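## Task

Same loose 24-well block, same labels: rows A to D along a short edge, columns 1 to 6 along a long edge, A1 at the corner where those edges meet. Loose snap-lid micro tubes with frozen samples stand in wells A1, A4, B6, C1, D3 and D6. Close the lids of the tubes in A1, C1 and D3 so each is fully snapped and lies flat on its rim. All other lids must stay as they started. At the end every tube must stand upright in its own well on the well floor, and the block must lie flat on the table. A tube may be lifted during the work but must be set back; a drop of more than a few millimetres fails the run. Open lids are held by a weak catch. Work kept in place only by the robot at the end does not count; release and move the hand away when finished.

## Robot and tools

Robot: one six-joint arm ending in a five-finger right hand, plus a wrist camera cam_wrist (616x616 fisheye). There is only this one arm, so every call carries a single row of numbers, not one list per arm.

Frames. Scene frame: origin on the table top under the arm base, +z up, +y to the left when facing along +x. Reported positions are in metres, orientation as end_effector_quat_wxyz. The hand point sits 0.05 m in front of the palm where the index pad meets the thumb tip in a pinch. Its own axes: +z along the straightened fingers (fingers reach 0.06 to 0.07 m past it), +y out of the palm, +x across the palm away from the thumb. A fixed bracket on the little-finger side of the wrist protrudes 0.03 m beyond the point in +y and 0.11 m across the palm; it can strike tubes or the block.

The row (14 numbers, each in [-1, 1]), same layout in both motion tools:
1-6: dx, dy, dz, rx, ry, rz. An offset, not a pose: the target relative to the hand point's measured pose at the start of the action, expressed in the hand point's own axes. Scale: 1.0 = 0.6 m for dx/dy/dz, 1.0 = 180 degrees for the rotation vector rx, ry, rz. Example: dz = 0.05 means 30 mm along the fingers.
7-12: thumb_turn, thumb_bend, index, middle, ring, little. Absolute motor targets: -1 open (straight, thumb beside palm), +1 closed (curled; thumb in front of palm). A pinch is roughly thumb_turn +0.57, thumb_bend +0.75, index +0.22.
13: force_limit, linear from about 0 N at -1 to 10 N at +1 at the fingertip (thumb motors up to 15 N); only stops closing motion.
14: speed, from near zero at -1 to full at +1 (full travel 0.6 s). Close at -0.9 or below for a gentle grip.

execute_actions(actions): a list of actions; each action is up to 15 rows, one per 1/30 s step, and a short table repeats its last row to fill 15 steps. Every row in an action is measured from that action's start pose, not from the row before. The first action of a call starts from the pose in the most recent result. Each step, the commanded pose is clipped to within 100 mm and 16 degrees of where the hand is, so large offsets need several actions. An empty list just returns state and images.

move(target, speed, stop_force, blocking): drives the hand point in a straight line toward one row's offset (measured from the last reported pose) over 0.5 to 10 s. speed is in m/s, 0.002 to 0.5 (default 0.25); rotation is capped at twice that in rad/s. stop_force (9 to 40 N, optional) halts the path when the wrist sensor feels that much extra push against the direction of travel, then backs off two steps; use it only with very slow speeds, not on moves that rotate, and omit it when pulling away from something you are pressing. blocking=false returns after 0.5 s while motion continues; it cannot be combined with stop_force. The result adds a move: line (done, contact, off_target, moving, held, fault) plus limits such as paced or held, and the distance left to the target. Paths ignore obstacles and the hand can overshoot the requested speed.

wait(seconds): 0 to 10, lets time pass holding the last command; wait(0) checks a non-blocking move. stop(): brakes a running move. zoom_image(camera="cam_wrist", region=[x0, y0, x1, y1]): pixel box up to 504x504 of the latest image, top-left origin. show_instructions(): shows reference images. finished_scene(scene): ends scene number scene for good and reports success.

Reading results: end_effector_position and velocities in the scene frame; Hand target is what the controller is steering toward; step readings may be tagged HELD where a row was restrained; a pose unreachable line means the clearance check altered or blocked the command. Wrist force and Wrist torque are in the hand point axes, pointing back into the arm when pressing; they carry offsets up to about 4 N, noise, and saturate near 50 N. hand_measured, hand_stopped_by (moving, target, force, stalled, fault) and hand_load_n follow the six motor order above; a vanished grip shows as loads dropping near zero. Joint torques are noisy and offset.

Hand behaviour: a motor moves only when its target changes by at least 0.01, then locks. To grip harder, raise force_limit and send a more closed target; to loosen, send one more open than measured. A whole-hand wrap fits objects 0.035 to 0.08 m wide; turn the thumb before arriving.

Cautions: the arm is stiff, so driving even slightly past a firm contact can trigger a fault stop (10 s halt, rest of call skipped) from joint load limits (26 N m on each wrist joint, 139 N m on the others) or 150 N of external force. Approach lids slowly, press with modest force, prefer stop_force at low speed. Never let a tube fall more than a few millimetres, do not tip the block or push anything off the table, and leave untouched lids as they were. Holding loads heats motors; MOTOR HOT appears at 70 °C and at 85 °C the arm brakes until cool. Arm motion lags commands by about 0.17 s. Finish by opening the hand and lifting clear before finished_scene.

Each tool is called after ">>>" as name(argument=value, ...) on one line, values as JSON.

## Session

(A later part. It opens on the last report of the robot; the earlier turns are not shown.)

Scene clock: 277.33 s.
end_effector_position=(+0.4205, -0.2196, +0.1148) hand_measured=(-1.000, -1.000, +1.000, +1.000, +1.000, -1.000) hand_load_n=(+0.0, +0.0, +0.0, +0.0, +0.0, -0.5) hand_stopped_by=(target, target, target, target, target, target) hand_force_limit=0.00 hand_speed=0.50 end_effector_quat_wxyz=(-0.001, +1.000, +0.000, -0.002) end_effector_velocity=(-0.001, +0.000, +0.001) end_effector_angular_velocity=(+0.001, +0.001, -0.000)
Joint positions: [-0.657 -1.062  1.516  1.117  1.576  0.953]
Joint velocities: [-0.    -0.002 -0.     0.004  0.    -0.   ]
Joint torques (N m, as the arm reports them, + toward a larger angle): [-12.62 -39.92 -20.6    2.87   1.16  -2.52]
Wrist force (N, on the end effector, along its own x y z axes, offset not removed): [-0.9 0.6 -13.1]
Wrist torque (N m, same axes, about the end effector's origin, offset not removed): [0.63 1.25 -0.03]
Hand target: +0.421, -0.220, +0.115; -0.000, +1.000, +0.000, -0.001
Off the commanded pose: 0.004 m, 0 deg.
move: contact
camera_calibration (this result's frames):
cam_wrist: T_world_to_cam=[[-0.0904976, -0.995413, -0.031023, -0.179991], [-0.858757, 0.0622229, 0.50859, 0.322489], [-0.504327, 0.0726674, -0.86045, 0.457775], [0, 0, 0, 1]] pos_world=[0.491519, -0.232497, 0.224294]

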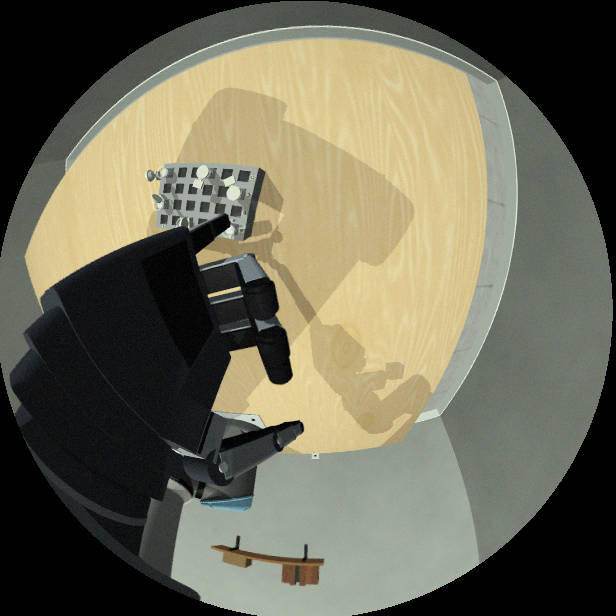

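>>> execute_actions(actions=[[[-0.00049,-0.00008,0,0,0,0,-1,-1,1,1,1,-1,0,0.5],[-0.00115,-0.00019,0,0,0,0,-1,-1,1,1,1,-1,0,0.5],[-0.00181,-0.0003,0,0,0,0,-1,-1,1,1,1,-1,0,0.5],[-0.00246,-0.00041,0,0,0,0,-1,-1,1,1,1,-1,0,0.5],[-0.00312,-0.00052,0,0,0,0,-1,-1,1,1,1,-1,0,0.5],[-0.00394,-0.00066,0,0,0,0,-1,-1,1,1,1,-1,0,0.5],[-0.00476,-0.0008,0,0,0,0,-1,-1,1,1,1,-1,0,0.5],[-0.00558,-0.00094,0.00017,0,0,0,-1,-1,1,1,1,-1,0,0.5],[-0.0064,-0.00107,0.00033,0,0,0,-1,-1,1,1,1,-1,0,0.5],[-0.00722,-0.00121,0.0005,0,0,0,-1,-1,1,1,1,-1,0,0.5],[-0.00805,-0.00135,0.00075,0,0,0,-1,-1,1,1,1,-1,0,0.5],[-0.00887,-0.00149,0.001,0,0,0,-1,-1,1,1,1,-1,0,0.5],[-0.00952,-0.0016,0.00117,0,0,0,-1,-1,1,1,1,-1,0,0.5],[-0.01002,-0.00168,0.00133,0,0,0,-1,-1,1,1,1,-1,0,0.5],[-0.01034,-0.00173,0.0015,0,0,0,-1,-1,1,1,1,-1,0,0.5]]])

>>> wait(seconds=0.4)

>>> zoom_image(camera="cam_wrist", region=[190, 170, 280, 260])

Scene clock: 301.70 s.
end_effector_position=(+0.4159, -0.2188, +0.1143) hand_measured=(-1.000, -1.000, +1.000, +1.000, +1.000, -1.000) hand_load_n=(+0.0, +0.0, +0.0, +0.0, +0.0, +0.0) hand_stopped_by=(target, target, target, target, target, target) hand_force_limit=0.00 hand_speed=0.50 end_effector_quat_wxyz=(-0.001, +1.000, +0.000, -0.002) end_effector_velocity=(-0.013, +0.003, -0.004) end_effector_angular_velocity=(+0.002, +0.002, +0.000)
Joint positions: [-0.661 -1.072  1.532  1.11   1.576  0.949]
Joint velocities: [-0.012 -0.023  0.047 -0.022 -0.    -0.012]
Joint torques (N m, as the arm reports them, + toward a larger angle): [-13.32 -42.93  -6.43  -0.4    1.18  -2.84]
Wrist force (N, on the end effector, along its own x y z axes, offset not removed): [-4.7 -0.4 -9.5]
Wrist torque (N m, same axes, about the end effector's origin, offset not removed): [0.24 0.80 -0.30]
Hand target: +0.414, -0.219, +0.114; -0.001, +1.000, +0.000, -0.002
Off the commanded pose: 0.002 m, 0 deg.
Step readings (end_effector_position):
0: (+0.4206, -0.2196, +0.1151)
1: (+0.4206, -0.2196, +0.1151)
2: (+0.4206, -0.2196, +0.1151)
4: (+0.4204, -0.2196, +0.1151)
8: (+0.4191, -0.2194, +0.1149)
15: end_effector_position above
camera_calibration (this result's frames):
cam_wrist: T_world_to_cam=[[-0.0905271, -0.995411, -0.0310285, -0.179644], [-0.858709, 0.0622388, 0.50867, 0.318649], [-0.504405, 0.0726929, -0.860402, 0.455024], [0, 0, 0, 1]] pos_world=[0.486881, -0.231728, 0.223842]

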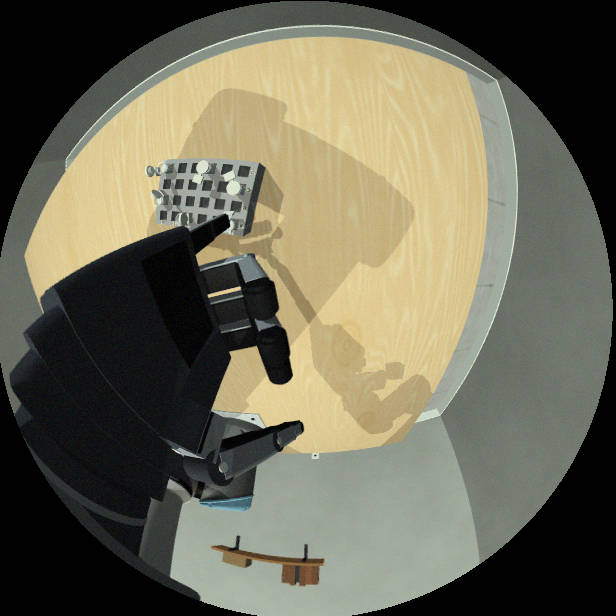

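Scene clock: 302.10 s.
end_effector_position=(+0.4144, -0.2185, +0.1139) hand_measured=(-1.000, -1.000, +1.000, +1.000, +1.000, -1.000) hand_load_n=(+0.0, +0.0, +0.0, +0.0, +0.0, +0.0) hand_stopped_by=(target, target, target, target, target, target) hand_force_limit=0.00 hand_speed=0.50 end_effector_quat_wxyz=(-0.001, +1.000, +0.000, -0.002) end_effector_velocity=(+0.000, +0.000, +0.001) end_effector_angular_velocity=(-0.001, -0.002, +0.001)
Joint positions: [-0.663 -1.075  1.538  1.107  1.576  0.947]
Joint velocities: [ 0.    -0.003  0.001 -0.    -0.    -0.   ]
Joint torques (N m, as the arm reports them, + toward a larger angle): [-11.52 -43.03  -5.57  -0.37   0.21  -2.88]
Wrist force (N, on the end effector, along its own x y z axes, offset not removed): [-5.6 -1.5 -6.6]
Wrist torque (N m, same axes, about the end effector's origin, offset not removed): [0.09 0.76 -0.40]
Hand target: +0.414, -0.219, +0.114; -0.001, +1.000, +0.000, -0.002
Off the commanded pose: 0.000 m, 0 deg.
wait: 0.40 s; at rest by 0.17 s
camera_calibration (this result's frames):
cam_wrist: T_world_to_cam=[[-0.0905199, -0.995411, -0.0310209, -0.179547], [-0.858715, 0.0622372, 0.50866, 0.317546], [-0.504396, 0.072682, -0.860408, 0.453869], [0, 0, 0, 1]] pos_world=[0.485359, -0.231474, 0.22342]

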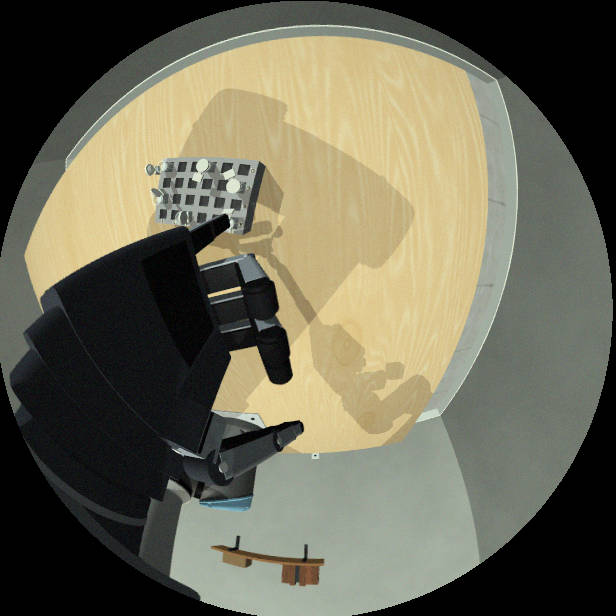

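Region (190, 170, 280, 260) of cam_wrist's 616x616 image, scaled by 5.600, with more detail than that image has.

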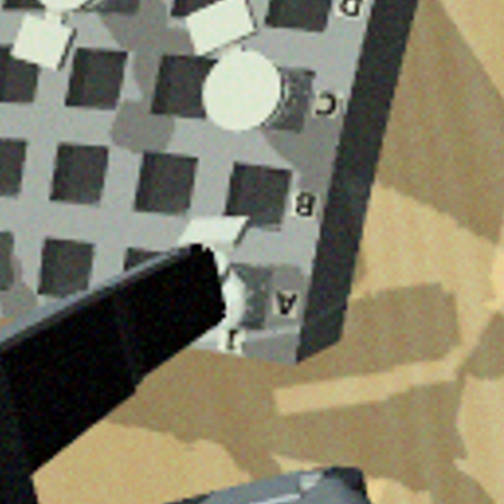

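>>> execute_actions(actions=[[[-0.00082,-0.00014,0.00025,0,0,0,-1,-1,1,1,1,-1,0,0.5],[-0.00172,-0.00029,0.00058,0,0,0,-1,-1,1,1,1,-1,0,0.5],[-0.00279,-0.00047,0.001,0,0,0,-1,-1,1,1,1,-1,0,0.5],[-0.00394,-0.00066,0.00158,0,0,0,-1,-1,1,1,1,-1,0,0.5],[-0.00525,-0.00088,0.0025,0,0,0,-1,-1,1,1,1,-1,0,0.5],[-0.00657,-0.0011,0.00342,0,0,0,-1,-1,1,1,1,-1,0,0.5],[-0.00772,-0.00129,0.0045,0,0,0,-1,-1,1,1,1,-1,0,0.5],[-0.0087,-0.00146,0.00567,0,0,0,-1,-1,1,1,1,-1,0,0.5],[-0.00969,-0.00162,0.007,0,0,0,-1,-1,1,1,1,-1,0,0.5],[-0.01051,-0.00176,0.00833,0,0,0,-1,-1,1,1,1,-1,0,0.5],[-0.01133,-0.0019,0.00967,0,0,0,-1,-1,1,1,1,-1,0,0.5],[-0.01199,-0.00201,0.011,0,0,0,-1,-1,1,1,1,-1,0,0.5],[-0.01248,-0.00209,0.0125,0,0,0,-1,-1,1,1,1,-1,0,0.5],[-0.01297,-0.00217,0.014,0,0,0,-1,-1,1,1,1,-1,0,0.5],[-0.0133,-0.00223,0.0155,0,0,0,-1,-1,1,1,1,-1,0,0.5]]])

>>> wait(seconds=0.4)

>>> zoom_image(camera="cam_wrist", region=[190, 160, 280, 250])

Scene clock: 322.83 s.
end_effector_position=(+0.4079, -0.2174, +0.1082) hand_measured=(-1.000, -1.000, +1.000, +1.000, +1.000, -1.000) hand_load_n=(+0.0, +0.0, +0.0, +0.0, +0.0, +0.0) hand_stopped_by=(target, target, target, target, target, target) hand_force_limit=0.00 hand_speed=0.50 end_effector_quat_wxyz=(-0.001, +1.000, +0.000, -0.002) end_effector_velocity=(-0.013, +0.002, -0.024) end_effector_angular_velocity=(+0.001, +0.002, -0.001)
Joint positions: [-0.669 -1.083  1.567  1.086  1.576  0.941]
Joint velocities: [-0.014 -0.     0.069 -0.067  0.    -0.013]
Joint torques (N m, as the arm reports them, + toward a larger angle): [-11.97 -44.71  -6.7    0.58   0.62  -2.58]
Wrist force (N, on the end effector, along its own x y z axes, offset not removed): [-3.0 -0.6 -2.6]
Wrist torque (N m, same axes, about the end effector's origin, offset not removed): [-0.01 0.51 -0.25]
Hand target: +0.406, -0.217, +0.105; -0.001, +1.000, +0.000, -0.002
Off the commanded pose: 0.004 m, 0 deg.
Step readings (end_effector_position):
0: (+0.4143, -0.2185, +0.1139)
1: (+0.4143, -0.2185, +0.1139)
2: (+0.4143, -0.2185, +0.1139)
4: (+0.4138, -0.2184, +0.1137)
8: (+0.4118, -0.2181, +0.1126)
15: end_effector_position above
camera_calibration (this result's frames):
cam_wrist: T_world_to_cam=[[-0.0905688, -0.995404, -0.0311223, -0.179176], [-0.858649, 0.0622185, 0.508774, 0.314823], [-0.5045, 0.0728022, -0.860337, 0.445682], [0, 0, 0, 1]] pos_world=[0.478941, -0.230387, 0.217687]

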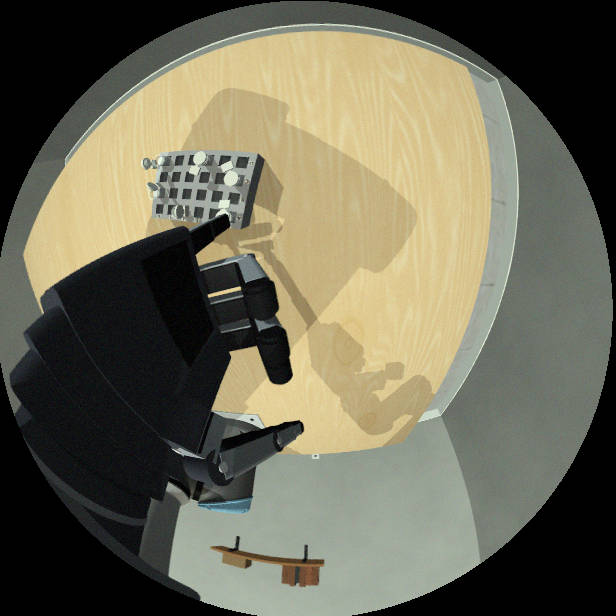

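Scene clock: 323.23 s.
end_effector_position=(+0.4064, -0.2172, +0.1048) hand_measured=(-1.000, -1.000, +1.000, +1.000, +1.000, -1.000) hand_load_n=(+0.0, +0.0, +0.0, +0.0, +0.0, -0.5) hand_stopped_by=(target, target, target, target, target, target) hand_force_limit=0.00 hand_speed=0.50 end_effector_quat_wxyz=(-0.001, +1.000, +0.000, -0.002) end_effector_velocity=(-0.000, +0.000, -0.001) end_effector_angular_velocity=(-0.000, -0.000, +0.001)
Joint positions: [-0.671 -1.082  1.576  1.077  1.576  0.939]
Joint velocities: [ 0.001  0.     0.002 -0.003  0.    -0.   ]
Joint torques (N m, as the arm reports them, + toward a larger angle): [-12.6  -21.18  -3.86   0.49   1.27  -2.76]
Wrist force (N, on the end effector, along its own x y z axes, offset not removed): [-4.5 -1.2 -5.4]
Wrist torque (N m, same axes, about the end effector's origin, offset not removed): [0.02 0.97 -0.31]
Hand target: +0.406, -0.217, +0.105; -0.001, +1.000, +0.000, -0.002
Off the commanded pose: 0.000 m, 0 deg.
wait: 0.40 s; at rest by 0.27 s
camera_calibration (this result's frames):
cam_wrist: T_world_to_cam=[[-0.0905586, -0.995407, -0.0310463, -0.179183], [-0.858669, 0.0622514, 0.508736, 0.315226], [-0.504467, 0.0727289, -0.860363, 0.44193], [0, 0, 0, 1]] pos_world=[0.477388, -0.230125, 0.21429]

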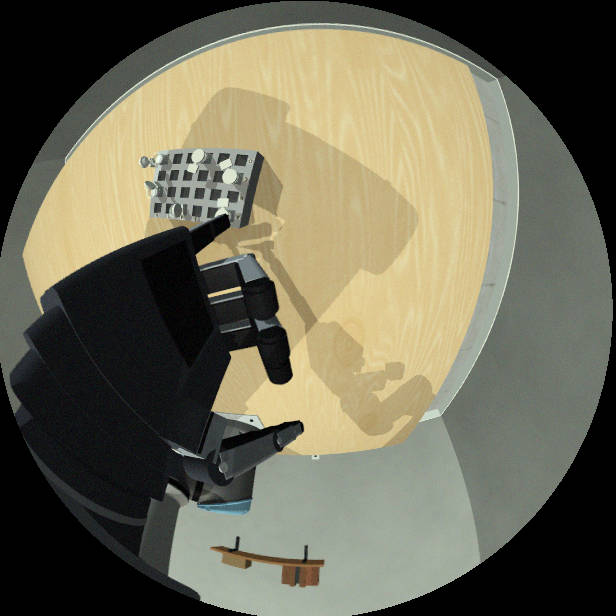

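Region (190, 160, 280, 250) of cam_wrist's 616x616 image, scaled by 5.600, with more detail than that image has.

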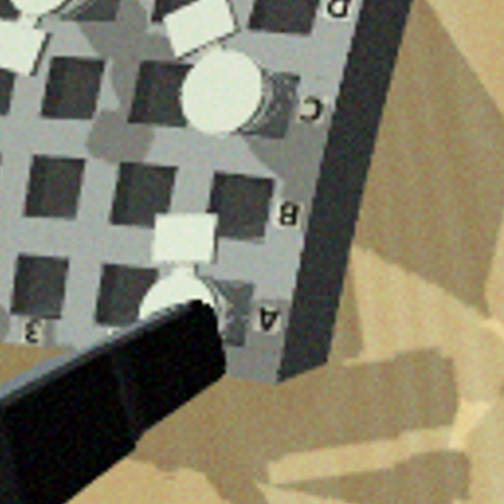

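>>> move(target=[0, 0, 0.012, 0, 0, 0, -1, -1, 1, 1, 1, -1, 0, 0.5], speed=0.004, stop_force=18)

>>> zoom_image(camera="cam_wrist", region=[205, 150, 265, 210])

Scene clock: 329.00 s.
end_effector_position=(+0.4063, -0.2171, +0.1023) hand_measured=(-1.000, -1.000, +1.000, +1.000, +1.000, -1.000) hand_load_n=(+0.0, +0.0, +0.0, +0.0, +0.0, -1.5) hand_stopped_by=(target, target, target, target, target, target) hand_force_limit=0.00 hand_speed=0.50 end_effector_quat_wxyz=(-0.001, +1.000, +0.000, -0.002) end_effector_velocity=(-0.001, +0.001, +0.001) end_effector_angular_velocity=(+0.002, +0.002, +0.001)
Joint positions: [-0.671 -1.08   1.579  1.071  1.576  0.939]
Joint velocities: [ 0.001 -0.002  0.     0.004  0.     0.   ]
Joint torques (N m, as the arm reports them, + toward a larger angle): [-11.58 -32.91 -16.75   0.72   1.19  -2.74]
Wrist force (N, on the end effector, along its own x y z axes, offset not removed): [-4.5 1.5 -30.1]
Wrist torque (N m, same axes, about the end effector's origin, offset not removed): [1.69 2.23 -0.18]
Hand target: +0.406, -0.217, +0.103; -0.001, +1.000, +0.000, -0.002
Off the commanded pose: 0.005 m, 0 deg.
move: contact
camera_calibration (this result's frames):
cam_wrist: T_world_to_cam=[[-0.0905766, -0.9954, -0.0312196, -0.179183], [-0.858523, 0.0621575, 0.508993, 0.316257], [-0.504711, 0.0729056, -0.860204, 0.439902], [0, 0, 0, 1]] pos_world=[0.477308, -0.230088, 0.211838]

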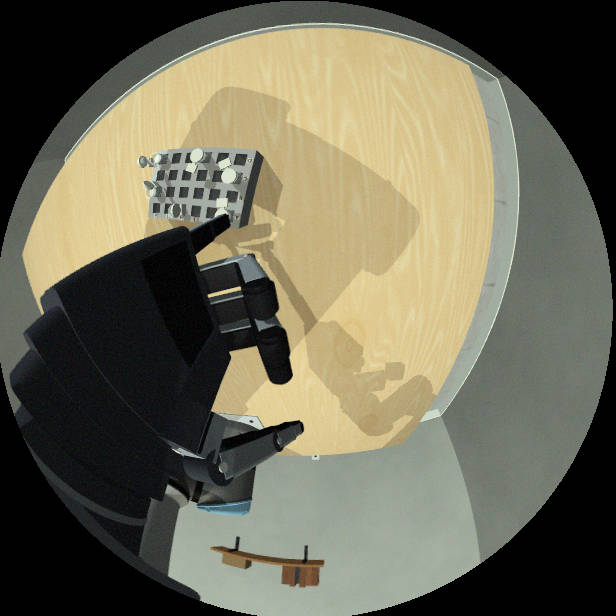

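Region (205, 150, 265, 210) of cam_wrist's 616x616 image, scaled by 8.400, with more detail than that image has.

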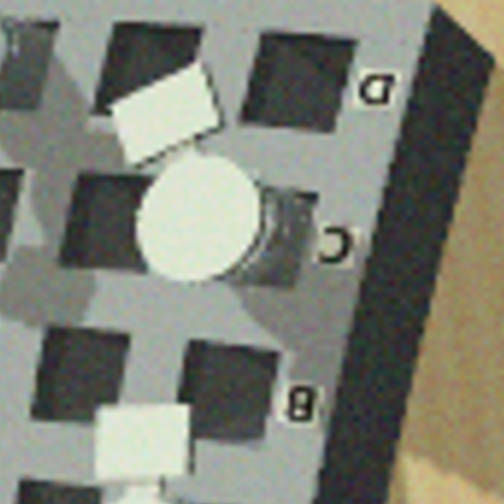

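>>> execute_actions(actions=[[[0,0,-0.002,0,0,0,-1,-1,1,1,1,-1,0,0.5],[0,0,-0.005,0,0,0,-1,-1,1,1,1,-1,0,0.5],[0,0,-0.010,0,0,0,-1,-1,1,1,1,-1,0,0.5],[-0.002,0.002,-0.016,0,0,0,-1,-1,1,1,1,-1,0,0.5],[-0.006,0.007,-0.023,0,0,0,-1,-1,1,1,1,-1,0,0.5],[-0.012,0.014,-0.031,0,0,0,-1,-1,1,1,1,-1,0,0.5],[-0.020,0.023,-0.039,0,0,0,-1,-1,1,1,1,-1,0,0.5],[-0.029,0.033,-0.047,0,0,0,-1,-1,1,1,1,-1,0,0.5],[-0.038,0.044,-0.055,0,0,0,-1,-1,1,1,1,-1,0,0.5],[-0.047,0.055,-0.063,0,0,0,-1,-1,1,1,1,-1,0,0.5],[-0.056,0.066,-0.071,0,0,0,-1,-1,1,1,1,-1,0,0.5],[-0.065,0.077,-0.079,0,0,0,-1,-1,1,1,1,-1,0,0.5],[-0.073,0.087,-0.087,0,0,0,-1,-1,1,1,1,-1,0,0.5],[-0.080,0.095,-0.094,0,0,0,-1,-1,1,1,1,-1,0,0.5],[-0.085,0.100,-0.100,0,0,0,-1,-1,1,1,1,-1,0,0.5]]])

>>> wait(seconds=0.7)

Scene clock: 349.57 s.
end_effector_position=(+0.3752, -0.2534, +0.1425) hand_measured=(-1.000, -1.000, +1.000, +1.000, +1.000, -1.000) hand_load_n=(+0.0, +0.0, +0.0, +0.0, +0.0, +0.0) hand_stopped_by=(target, target, target, target, target, target) hand_force_limit=0.00 hand_speed=0.50 end_effector_quat_wxyz=(+0.001, +1.000, -0.001, -0.003) end_effector_velocity=(-0.136, -0.162, +0.131) end_effector_angular_velocity=(-0.010, +0.004, -0.015)
Joint positions: [-0.778 -1.155  1.579  1.145  1.579  0.834]
Joint velocities: [-0.484 -0.25   0.     0.242  0.01  -0.469]
Joint torques (N m, as the arm reports them, + toward a larger angle): [-13.39 -44.78  -7.77   3.66   1.28  -3.85]
Wrist force (N, on the end effector, along its own x y z axes, offset not removed): [-2.7 0.5 -0.3]
Wrist torque (N m, same axes, about the end effector's origin, offset not removed): [-0.07 0.39 -0.17]
Hand target: +0.356, -0.275, +0.161; +0.001, +1.000, -0.001, -0.003
Off the commanded pose: 0.037 m, 0 deg.
Step readings (end_effector_position):
0: (+0.4064, -0.2172, +0.1027)
1: (+0.4064, -0.2172, +0.1027)
2: (+0.4063, -0.2172, +0.1028)
4: (+0.4063, -0.2172, +0.1041)
8: (+0.4026, -0.2213, +0.1135)
15: end_effector_position above
camera_calibration (this result's frames):
cam_wrist: T_world_to_cam=[[-0.0929556, -0.995265, -0.0284133, -0.216333], [-0.857536, 0.0655256, 0.510234, 0.271704], [-0.505956, 0.0717945, -0.859566, 0.461531], [0, 0, 0, 1]] pos_world=[0.446401, -0.266247, 0.251937]

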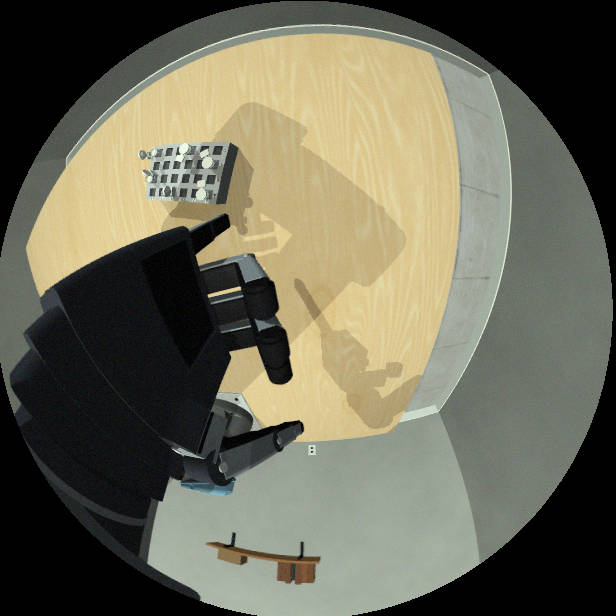

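Scene clock: 350.27 s.
end_effector_position=(+0.3561, -0.2747, +0.1609) hand_measured=(-1.000, -1.000, +1.000, +1.000, +1.000, -1.000) hand_load_n=(+0.0, +0.0, +0.0, +0.0, +0.0, +0.0) hand_stopped_by=(target, target, target, target, target, target) hand_force_limit=0.00 hand_speed=0.50 end_effector_quat_wxyz=(+0.001, +1.000, -0.001, -0.003) end_effector_velocity=(+0.000, -0.000, +0.000) end_effector_angular_velocity=(+0.000, +0.000, +0.001)
Joint positions: [-0.845 -1.189  1.577  1.181  1.58   0.768]
Joint velocities: [ 0.     0.    -0.001  0.001  0.    -0.001]
Joint torques (N m, as the arm reports them, + toward a larger angle): [-12.83 -43.28 -28.06   3.31   1.59  -2.84]
Wrist force (N, on the end effector, along its own x y z axes, offset not removed): [-2.9 -0.6 0.8]
Wrist torque (N m, same axes, about the end effector's origin, offset not removed): [-0.30 0.39 -0.20]
Hand target: +0.356, -0.275, +0.161; +0.001, +1.000, -0.001, -0.003
Off the commanded pose: 0.003 m, 0 deg.
wait: 0.70 s; at rest by 0.50 s
camera_calibration (this result's frames):
cam_wrist: T_world_to_cam=[[-0.0935767, -0.995224, -0.0278089, -0.238649], [-0.857212, 0.0663306, 0.510674, 0.247308], [-0.50639, 0.0716253, -0.859325, 0.46928], [0, 0, 0, 1]] pos_world=[0.427302, -0.287525, 0.270333]

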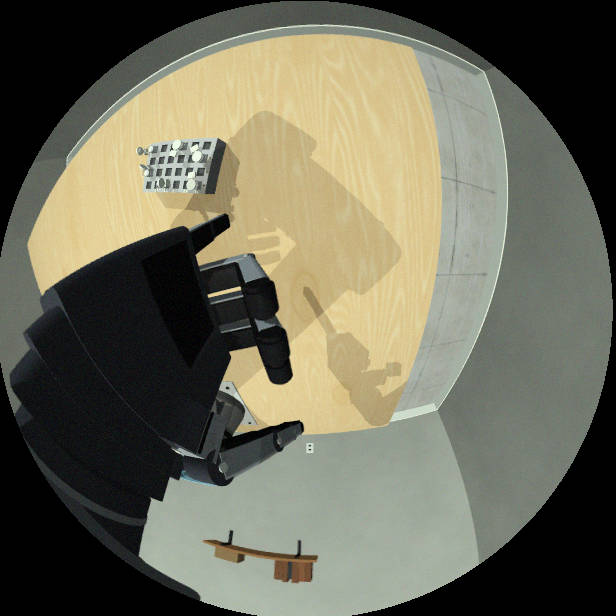

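>>> zoom_image(camera="cam_wrist", region=[130, 125, 235, 205])

>>> zoom_image(camera="cam_wrist", region=[165, 133, 225, 198])

Region (130, 125, 235, 205) of cam_wrist's 616x616 image, scaled by 4.800, with more detail than that image has; it fills the top 384 rows of this view, and the rest is white.

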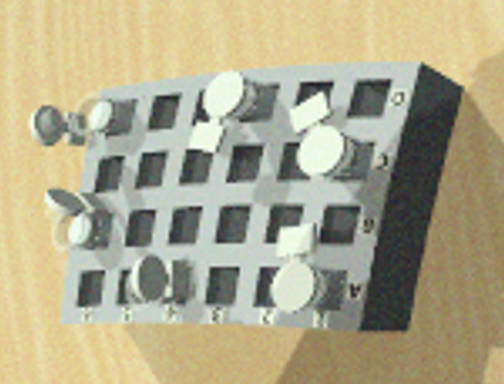

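Region (165, 133, 225, 198) of cam_wrist's 616x616 image, scaled by 7.754, with more detail than that image has; it fills the left 465 columns of this view, and the rest is white.

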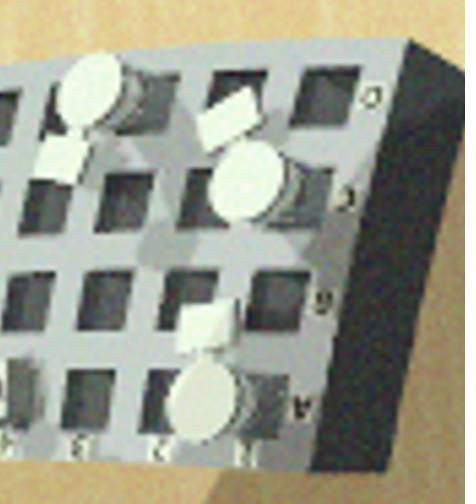

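All three target lids sit flat, the other lids are still open, and the hand is clear of the block.

>>> finished_scene(scene=2)

The scene is finished: the task was done.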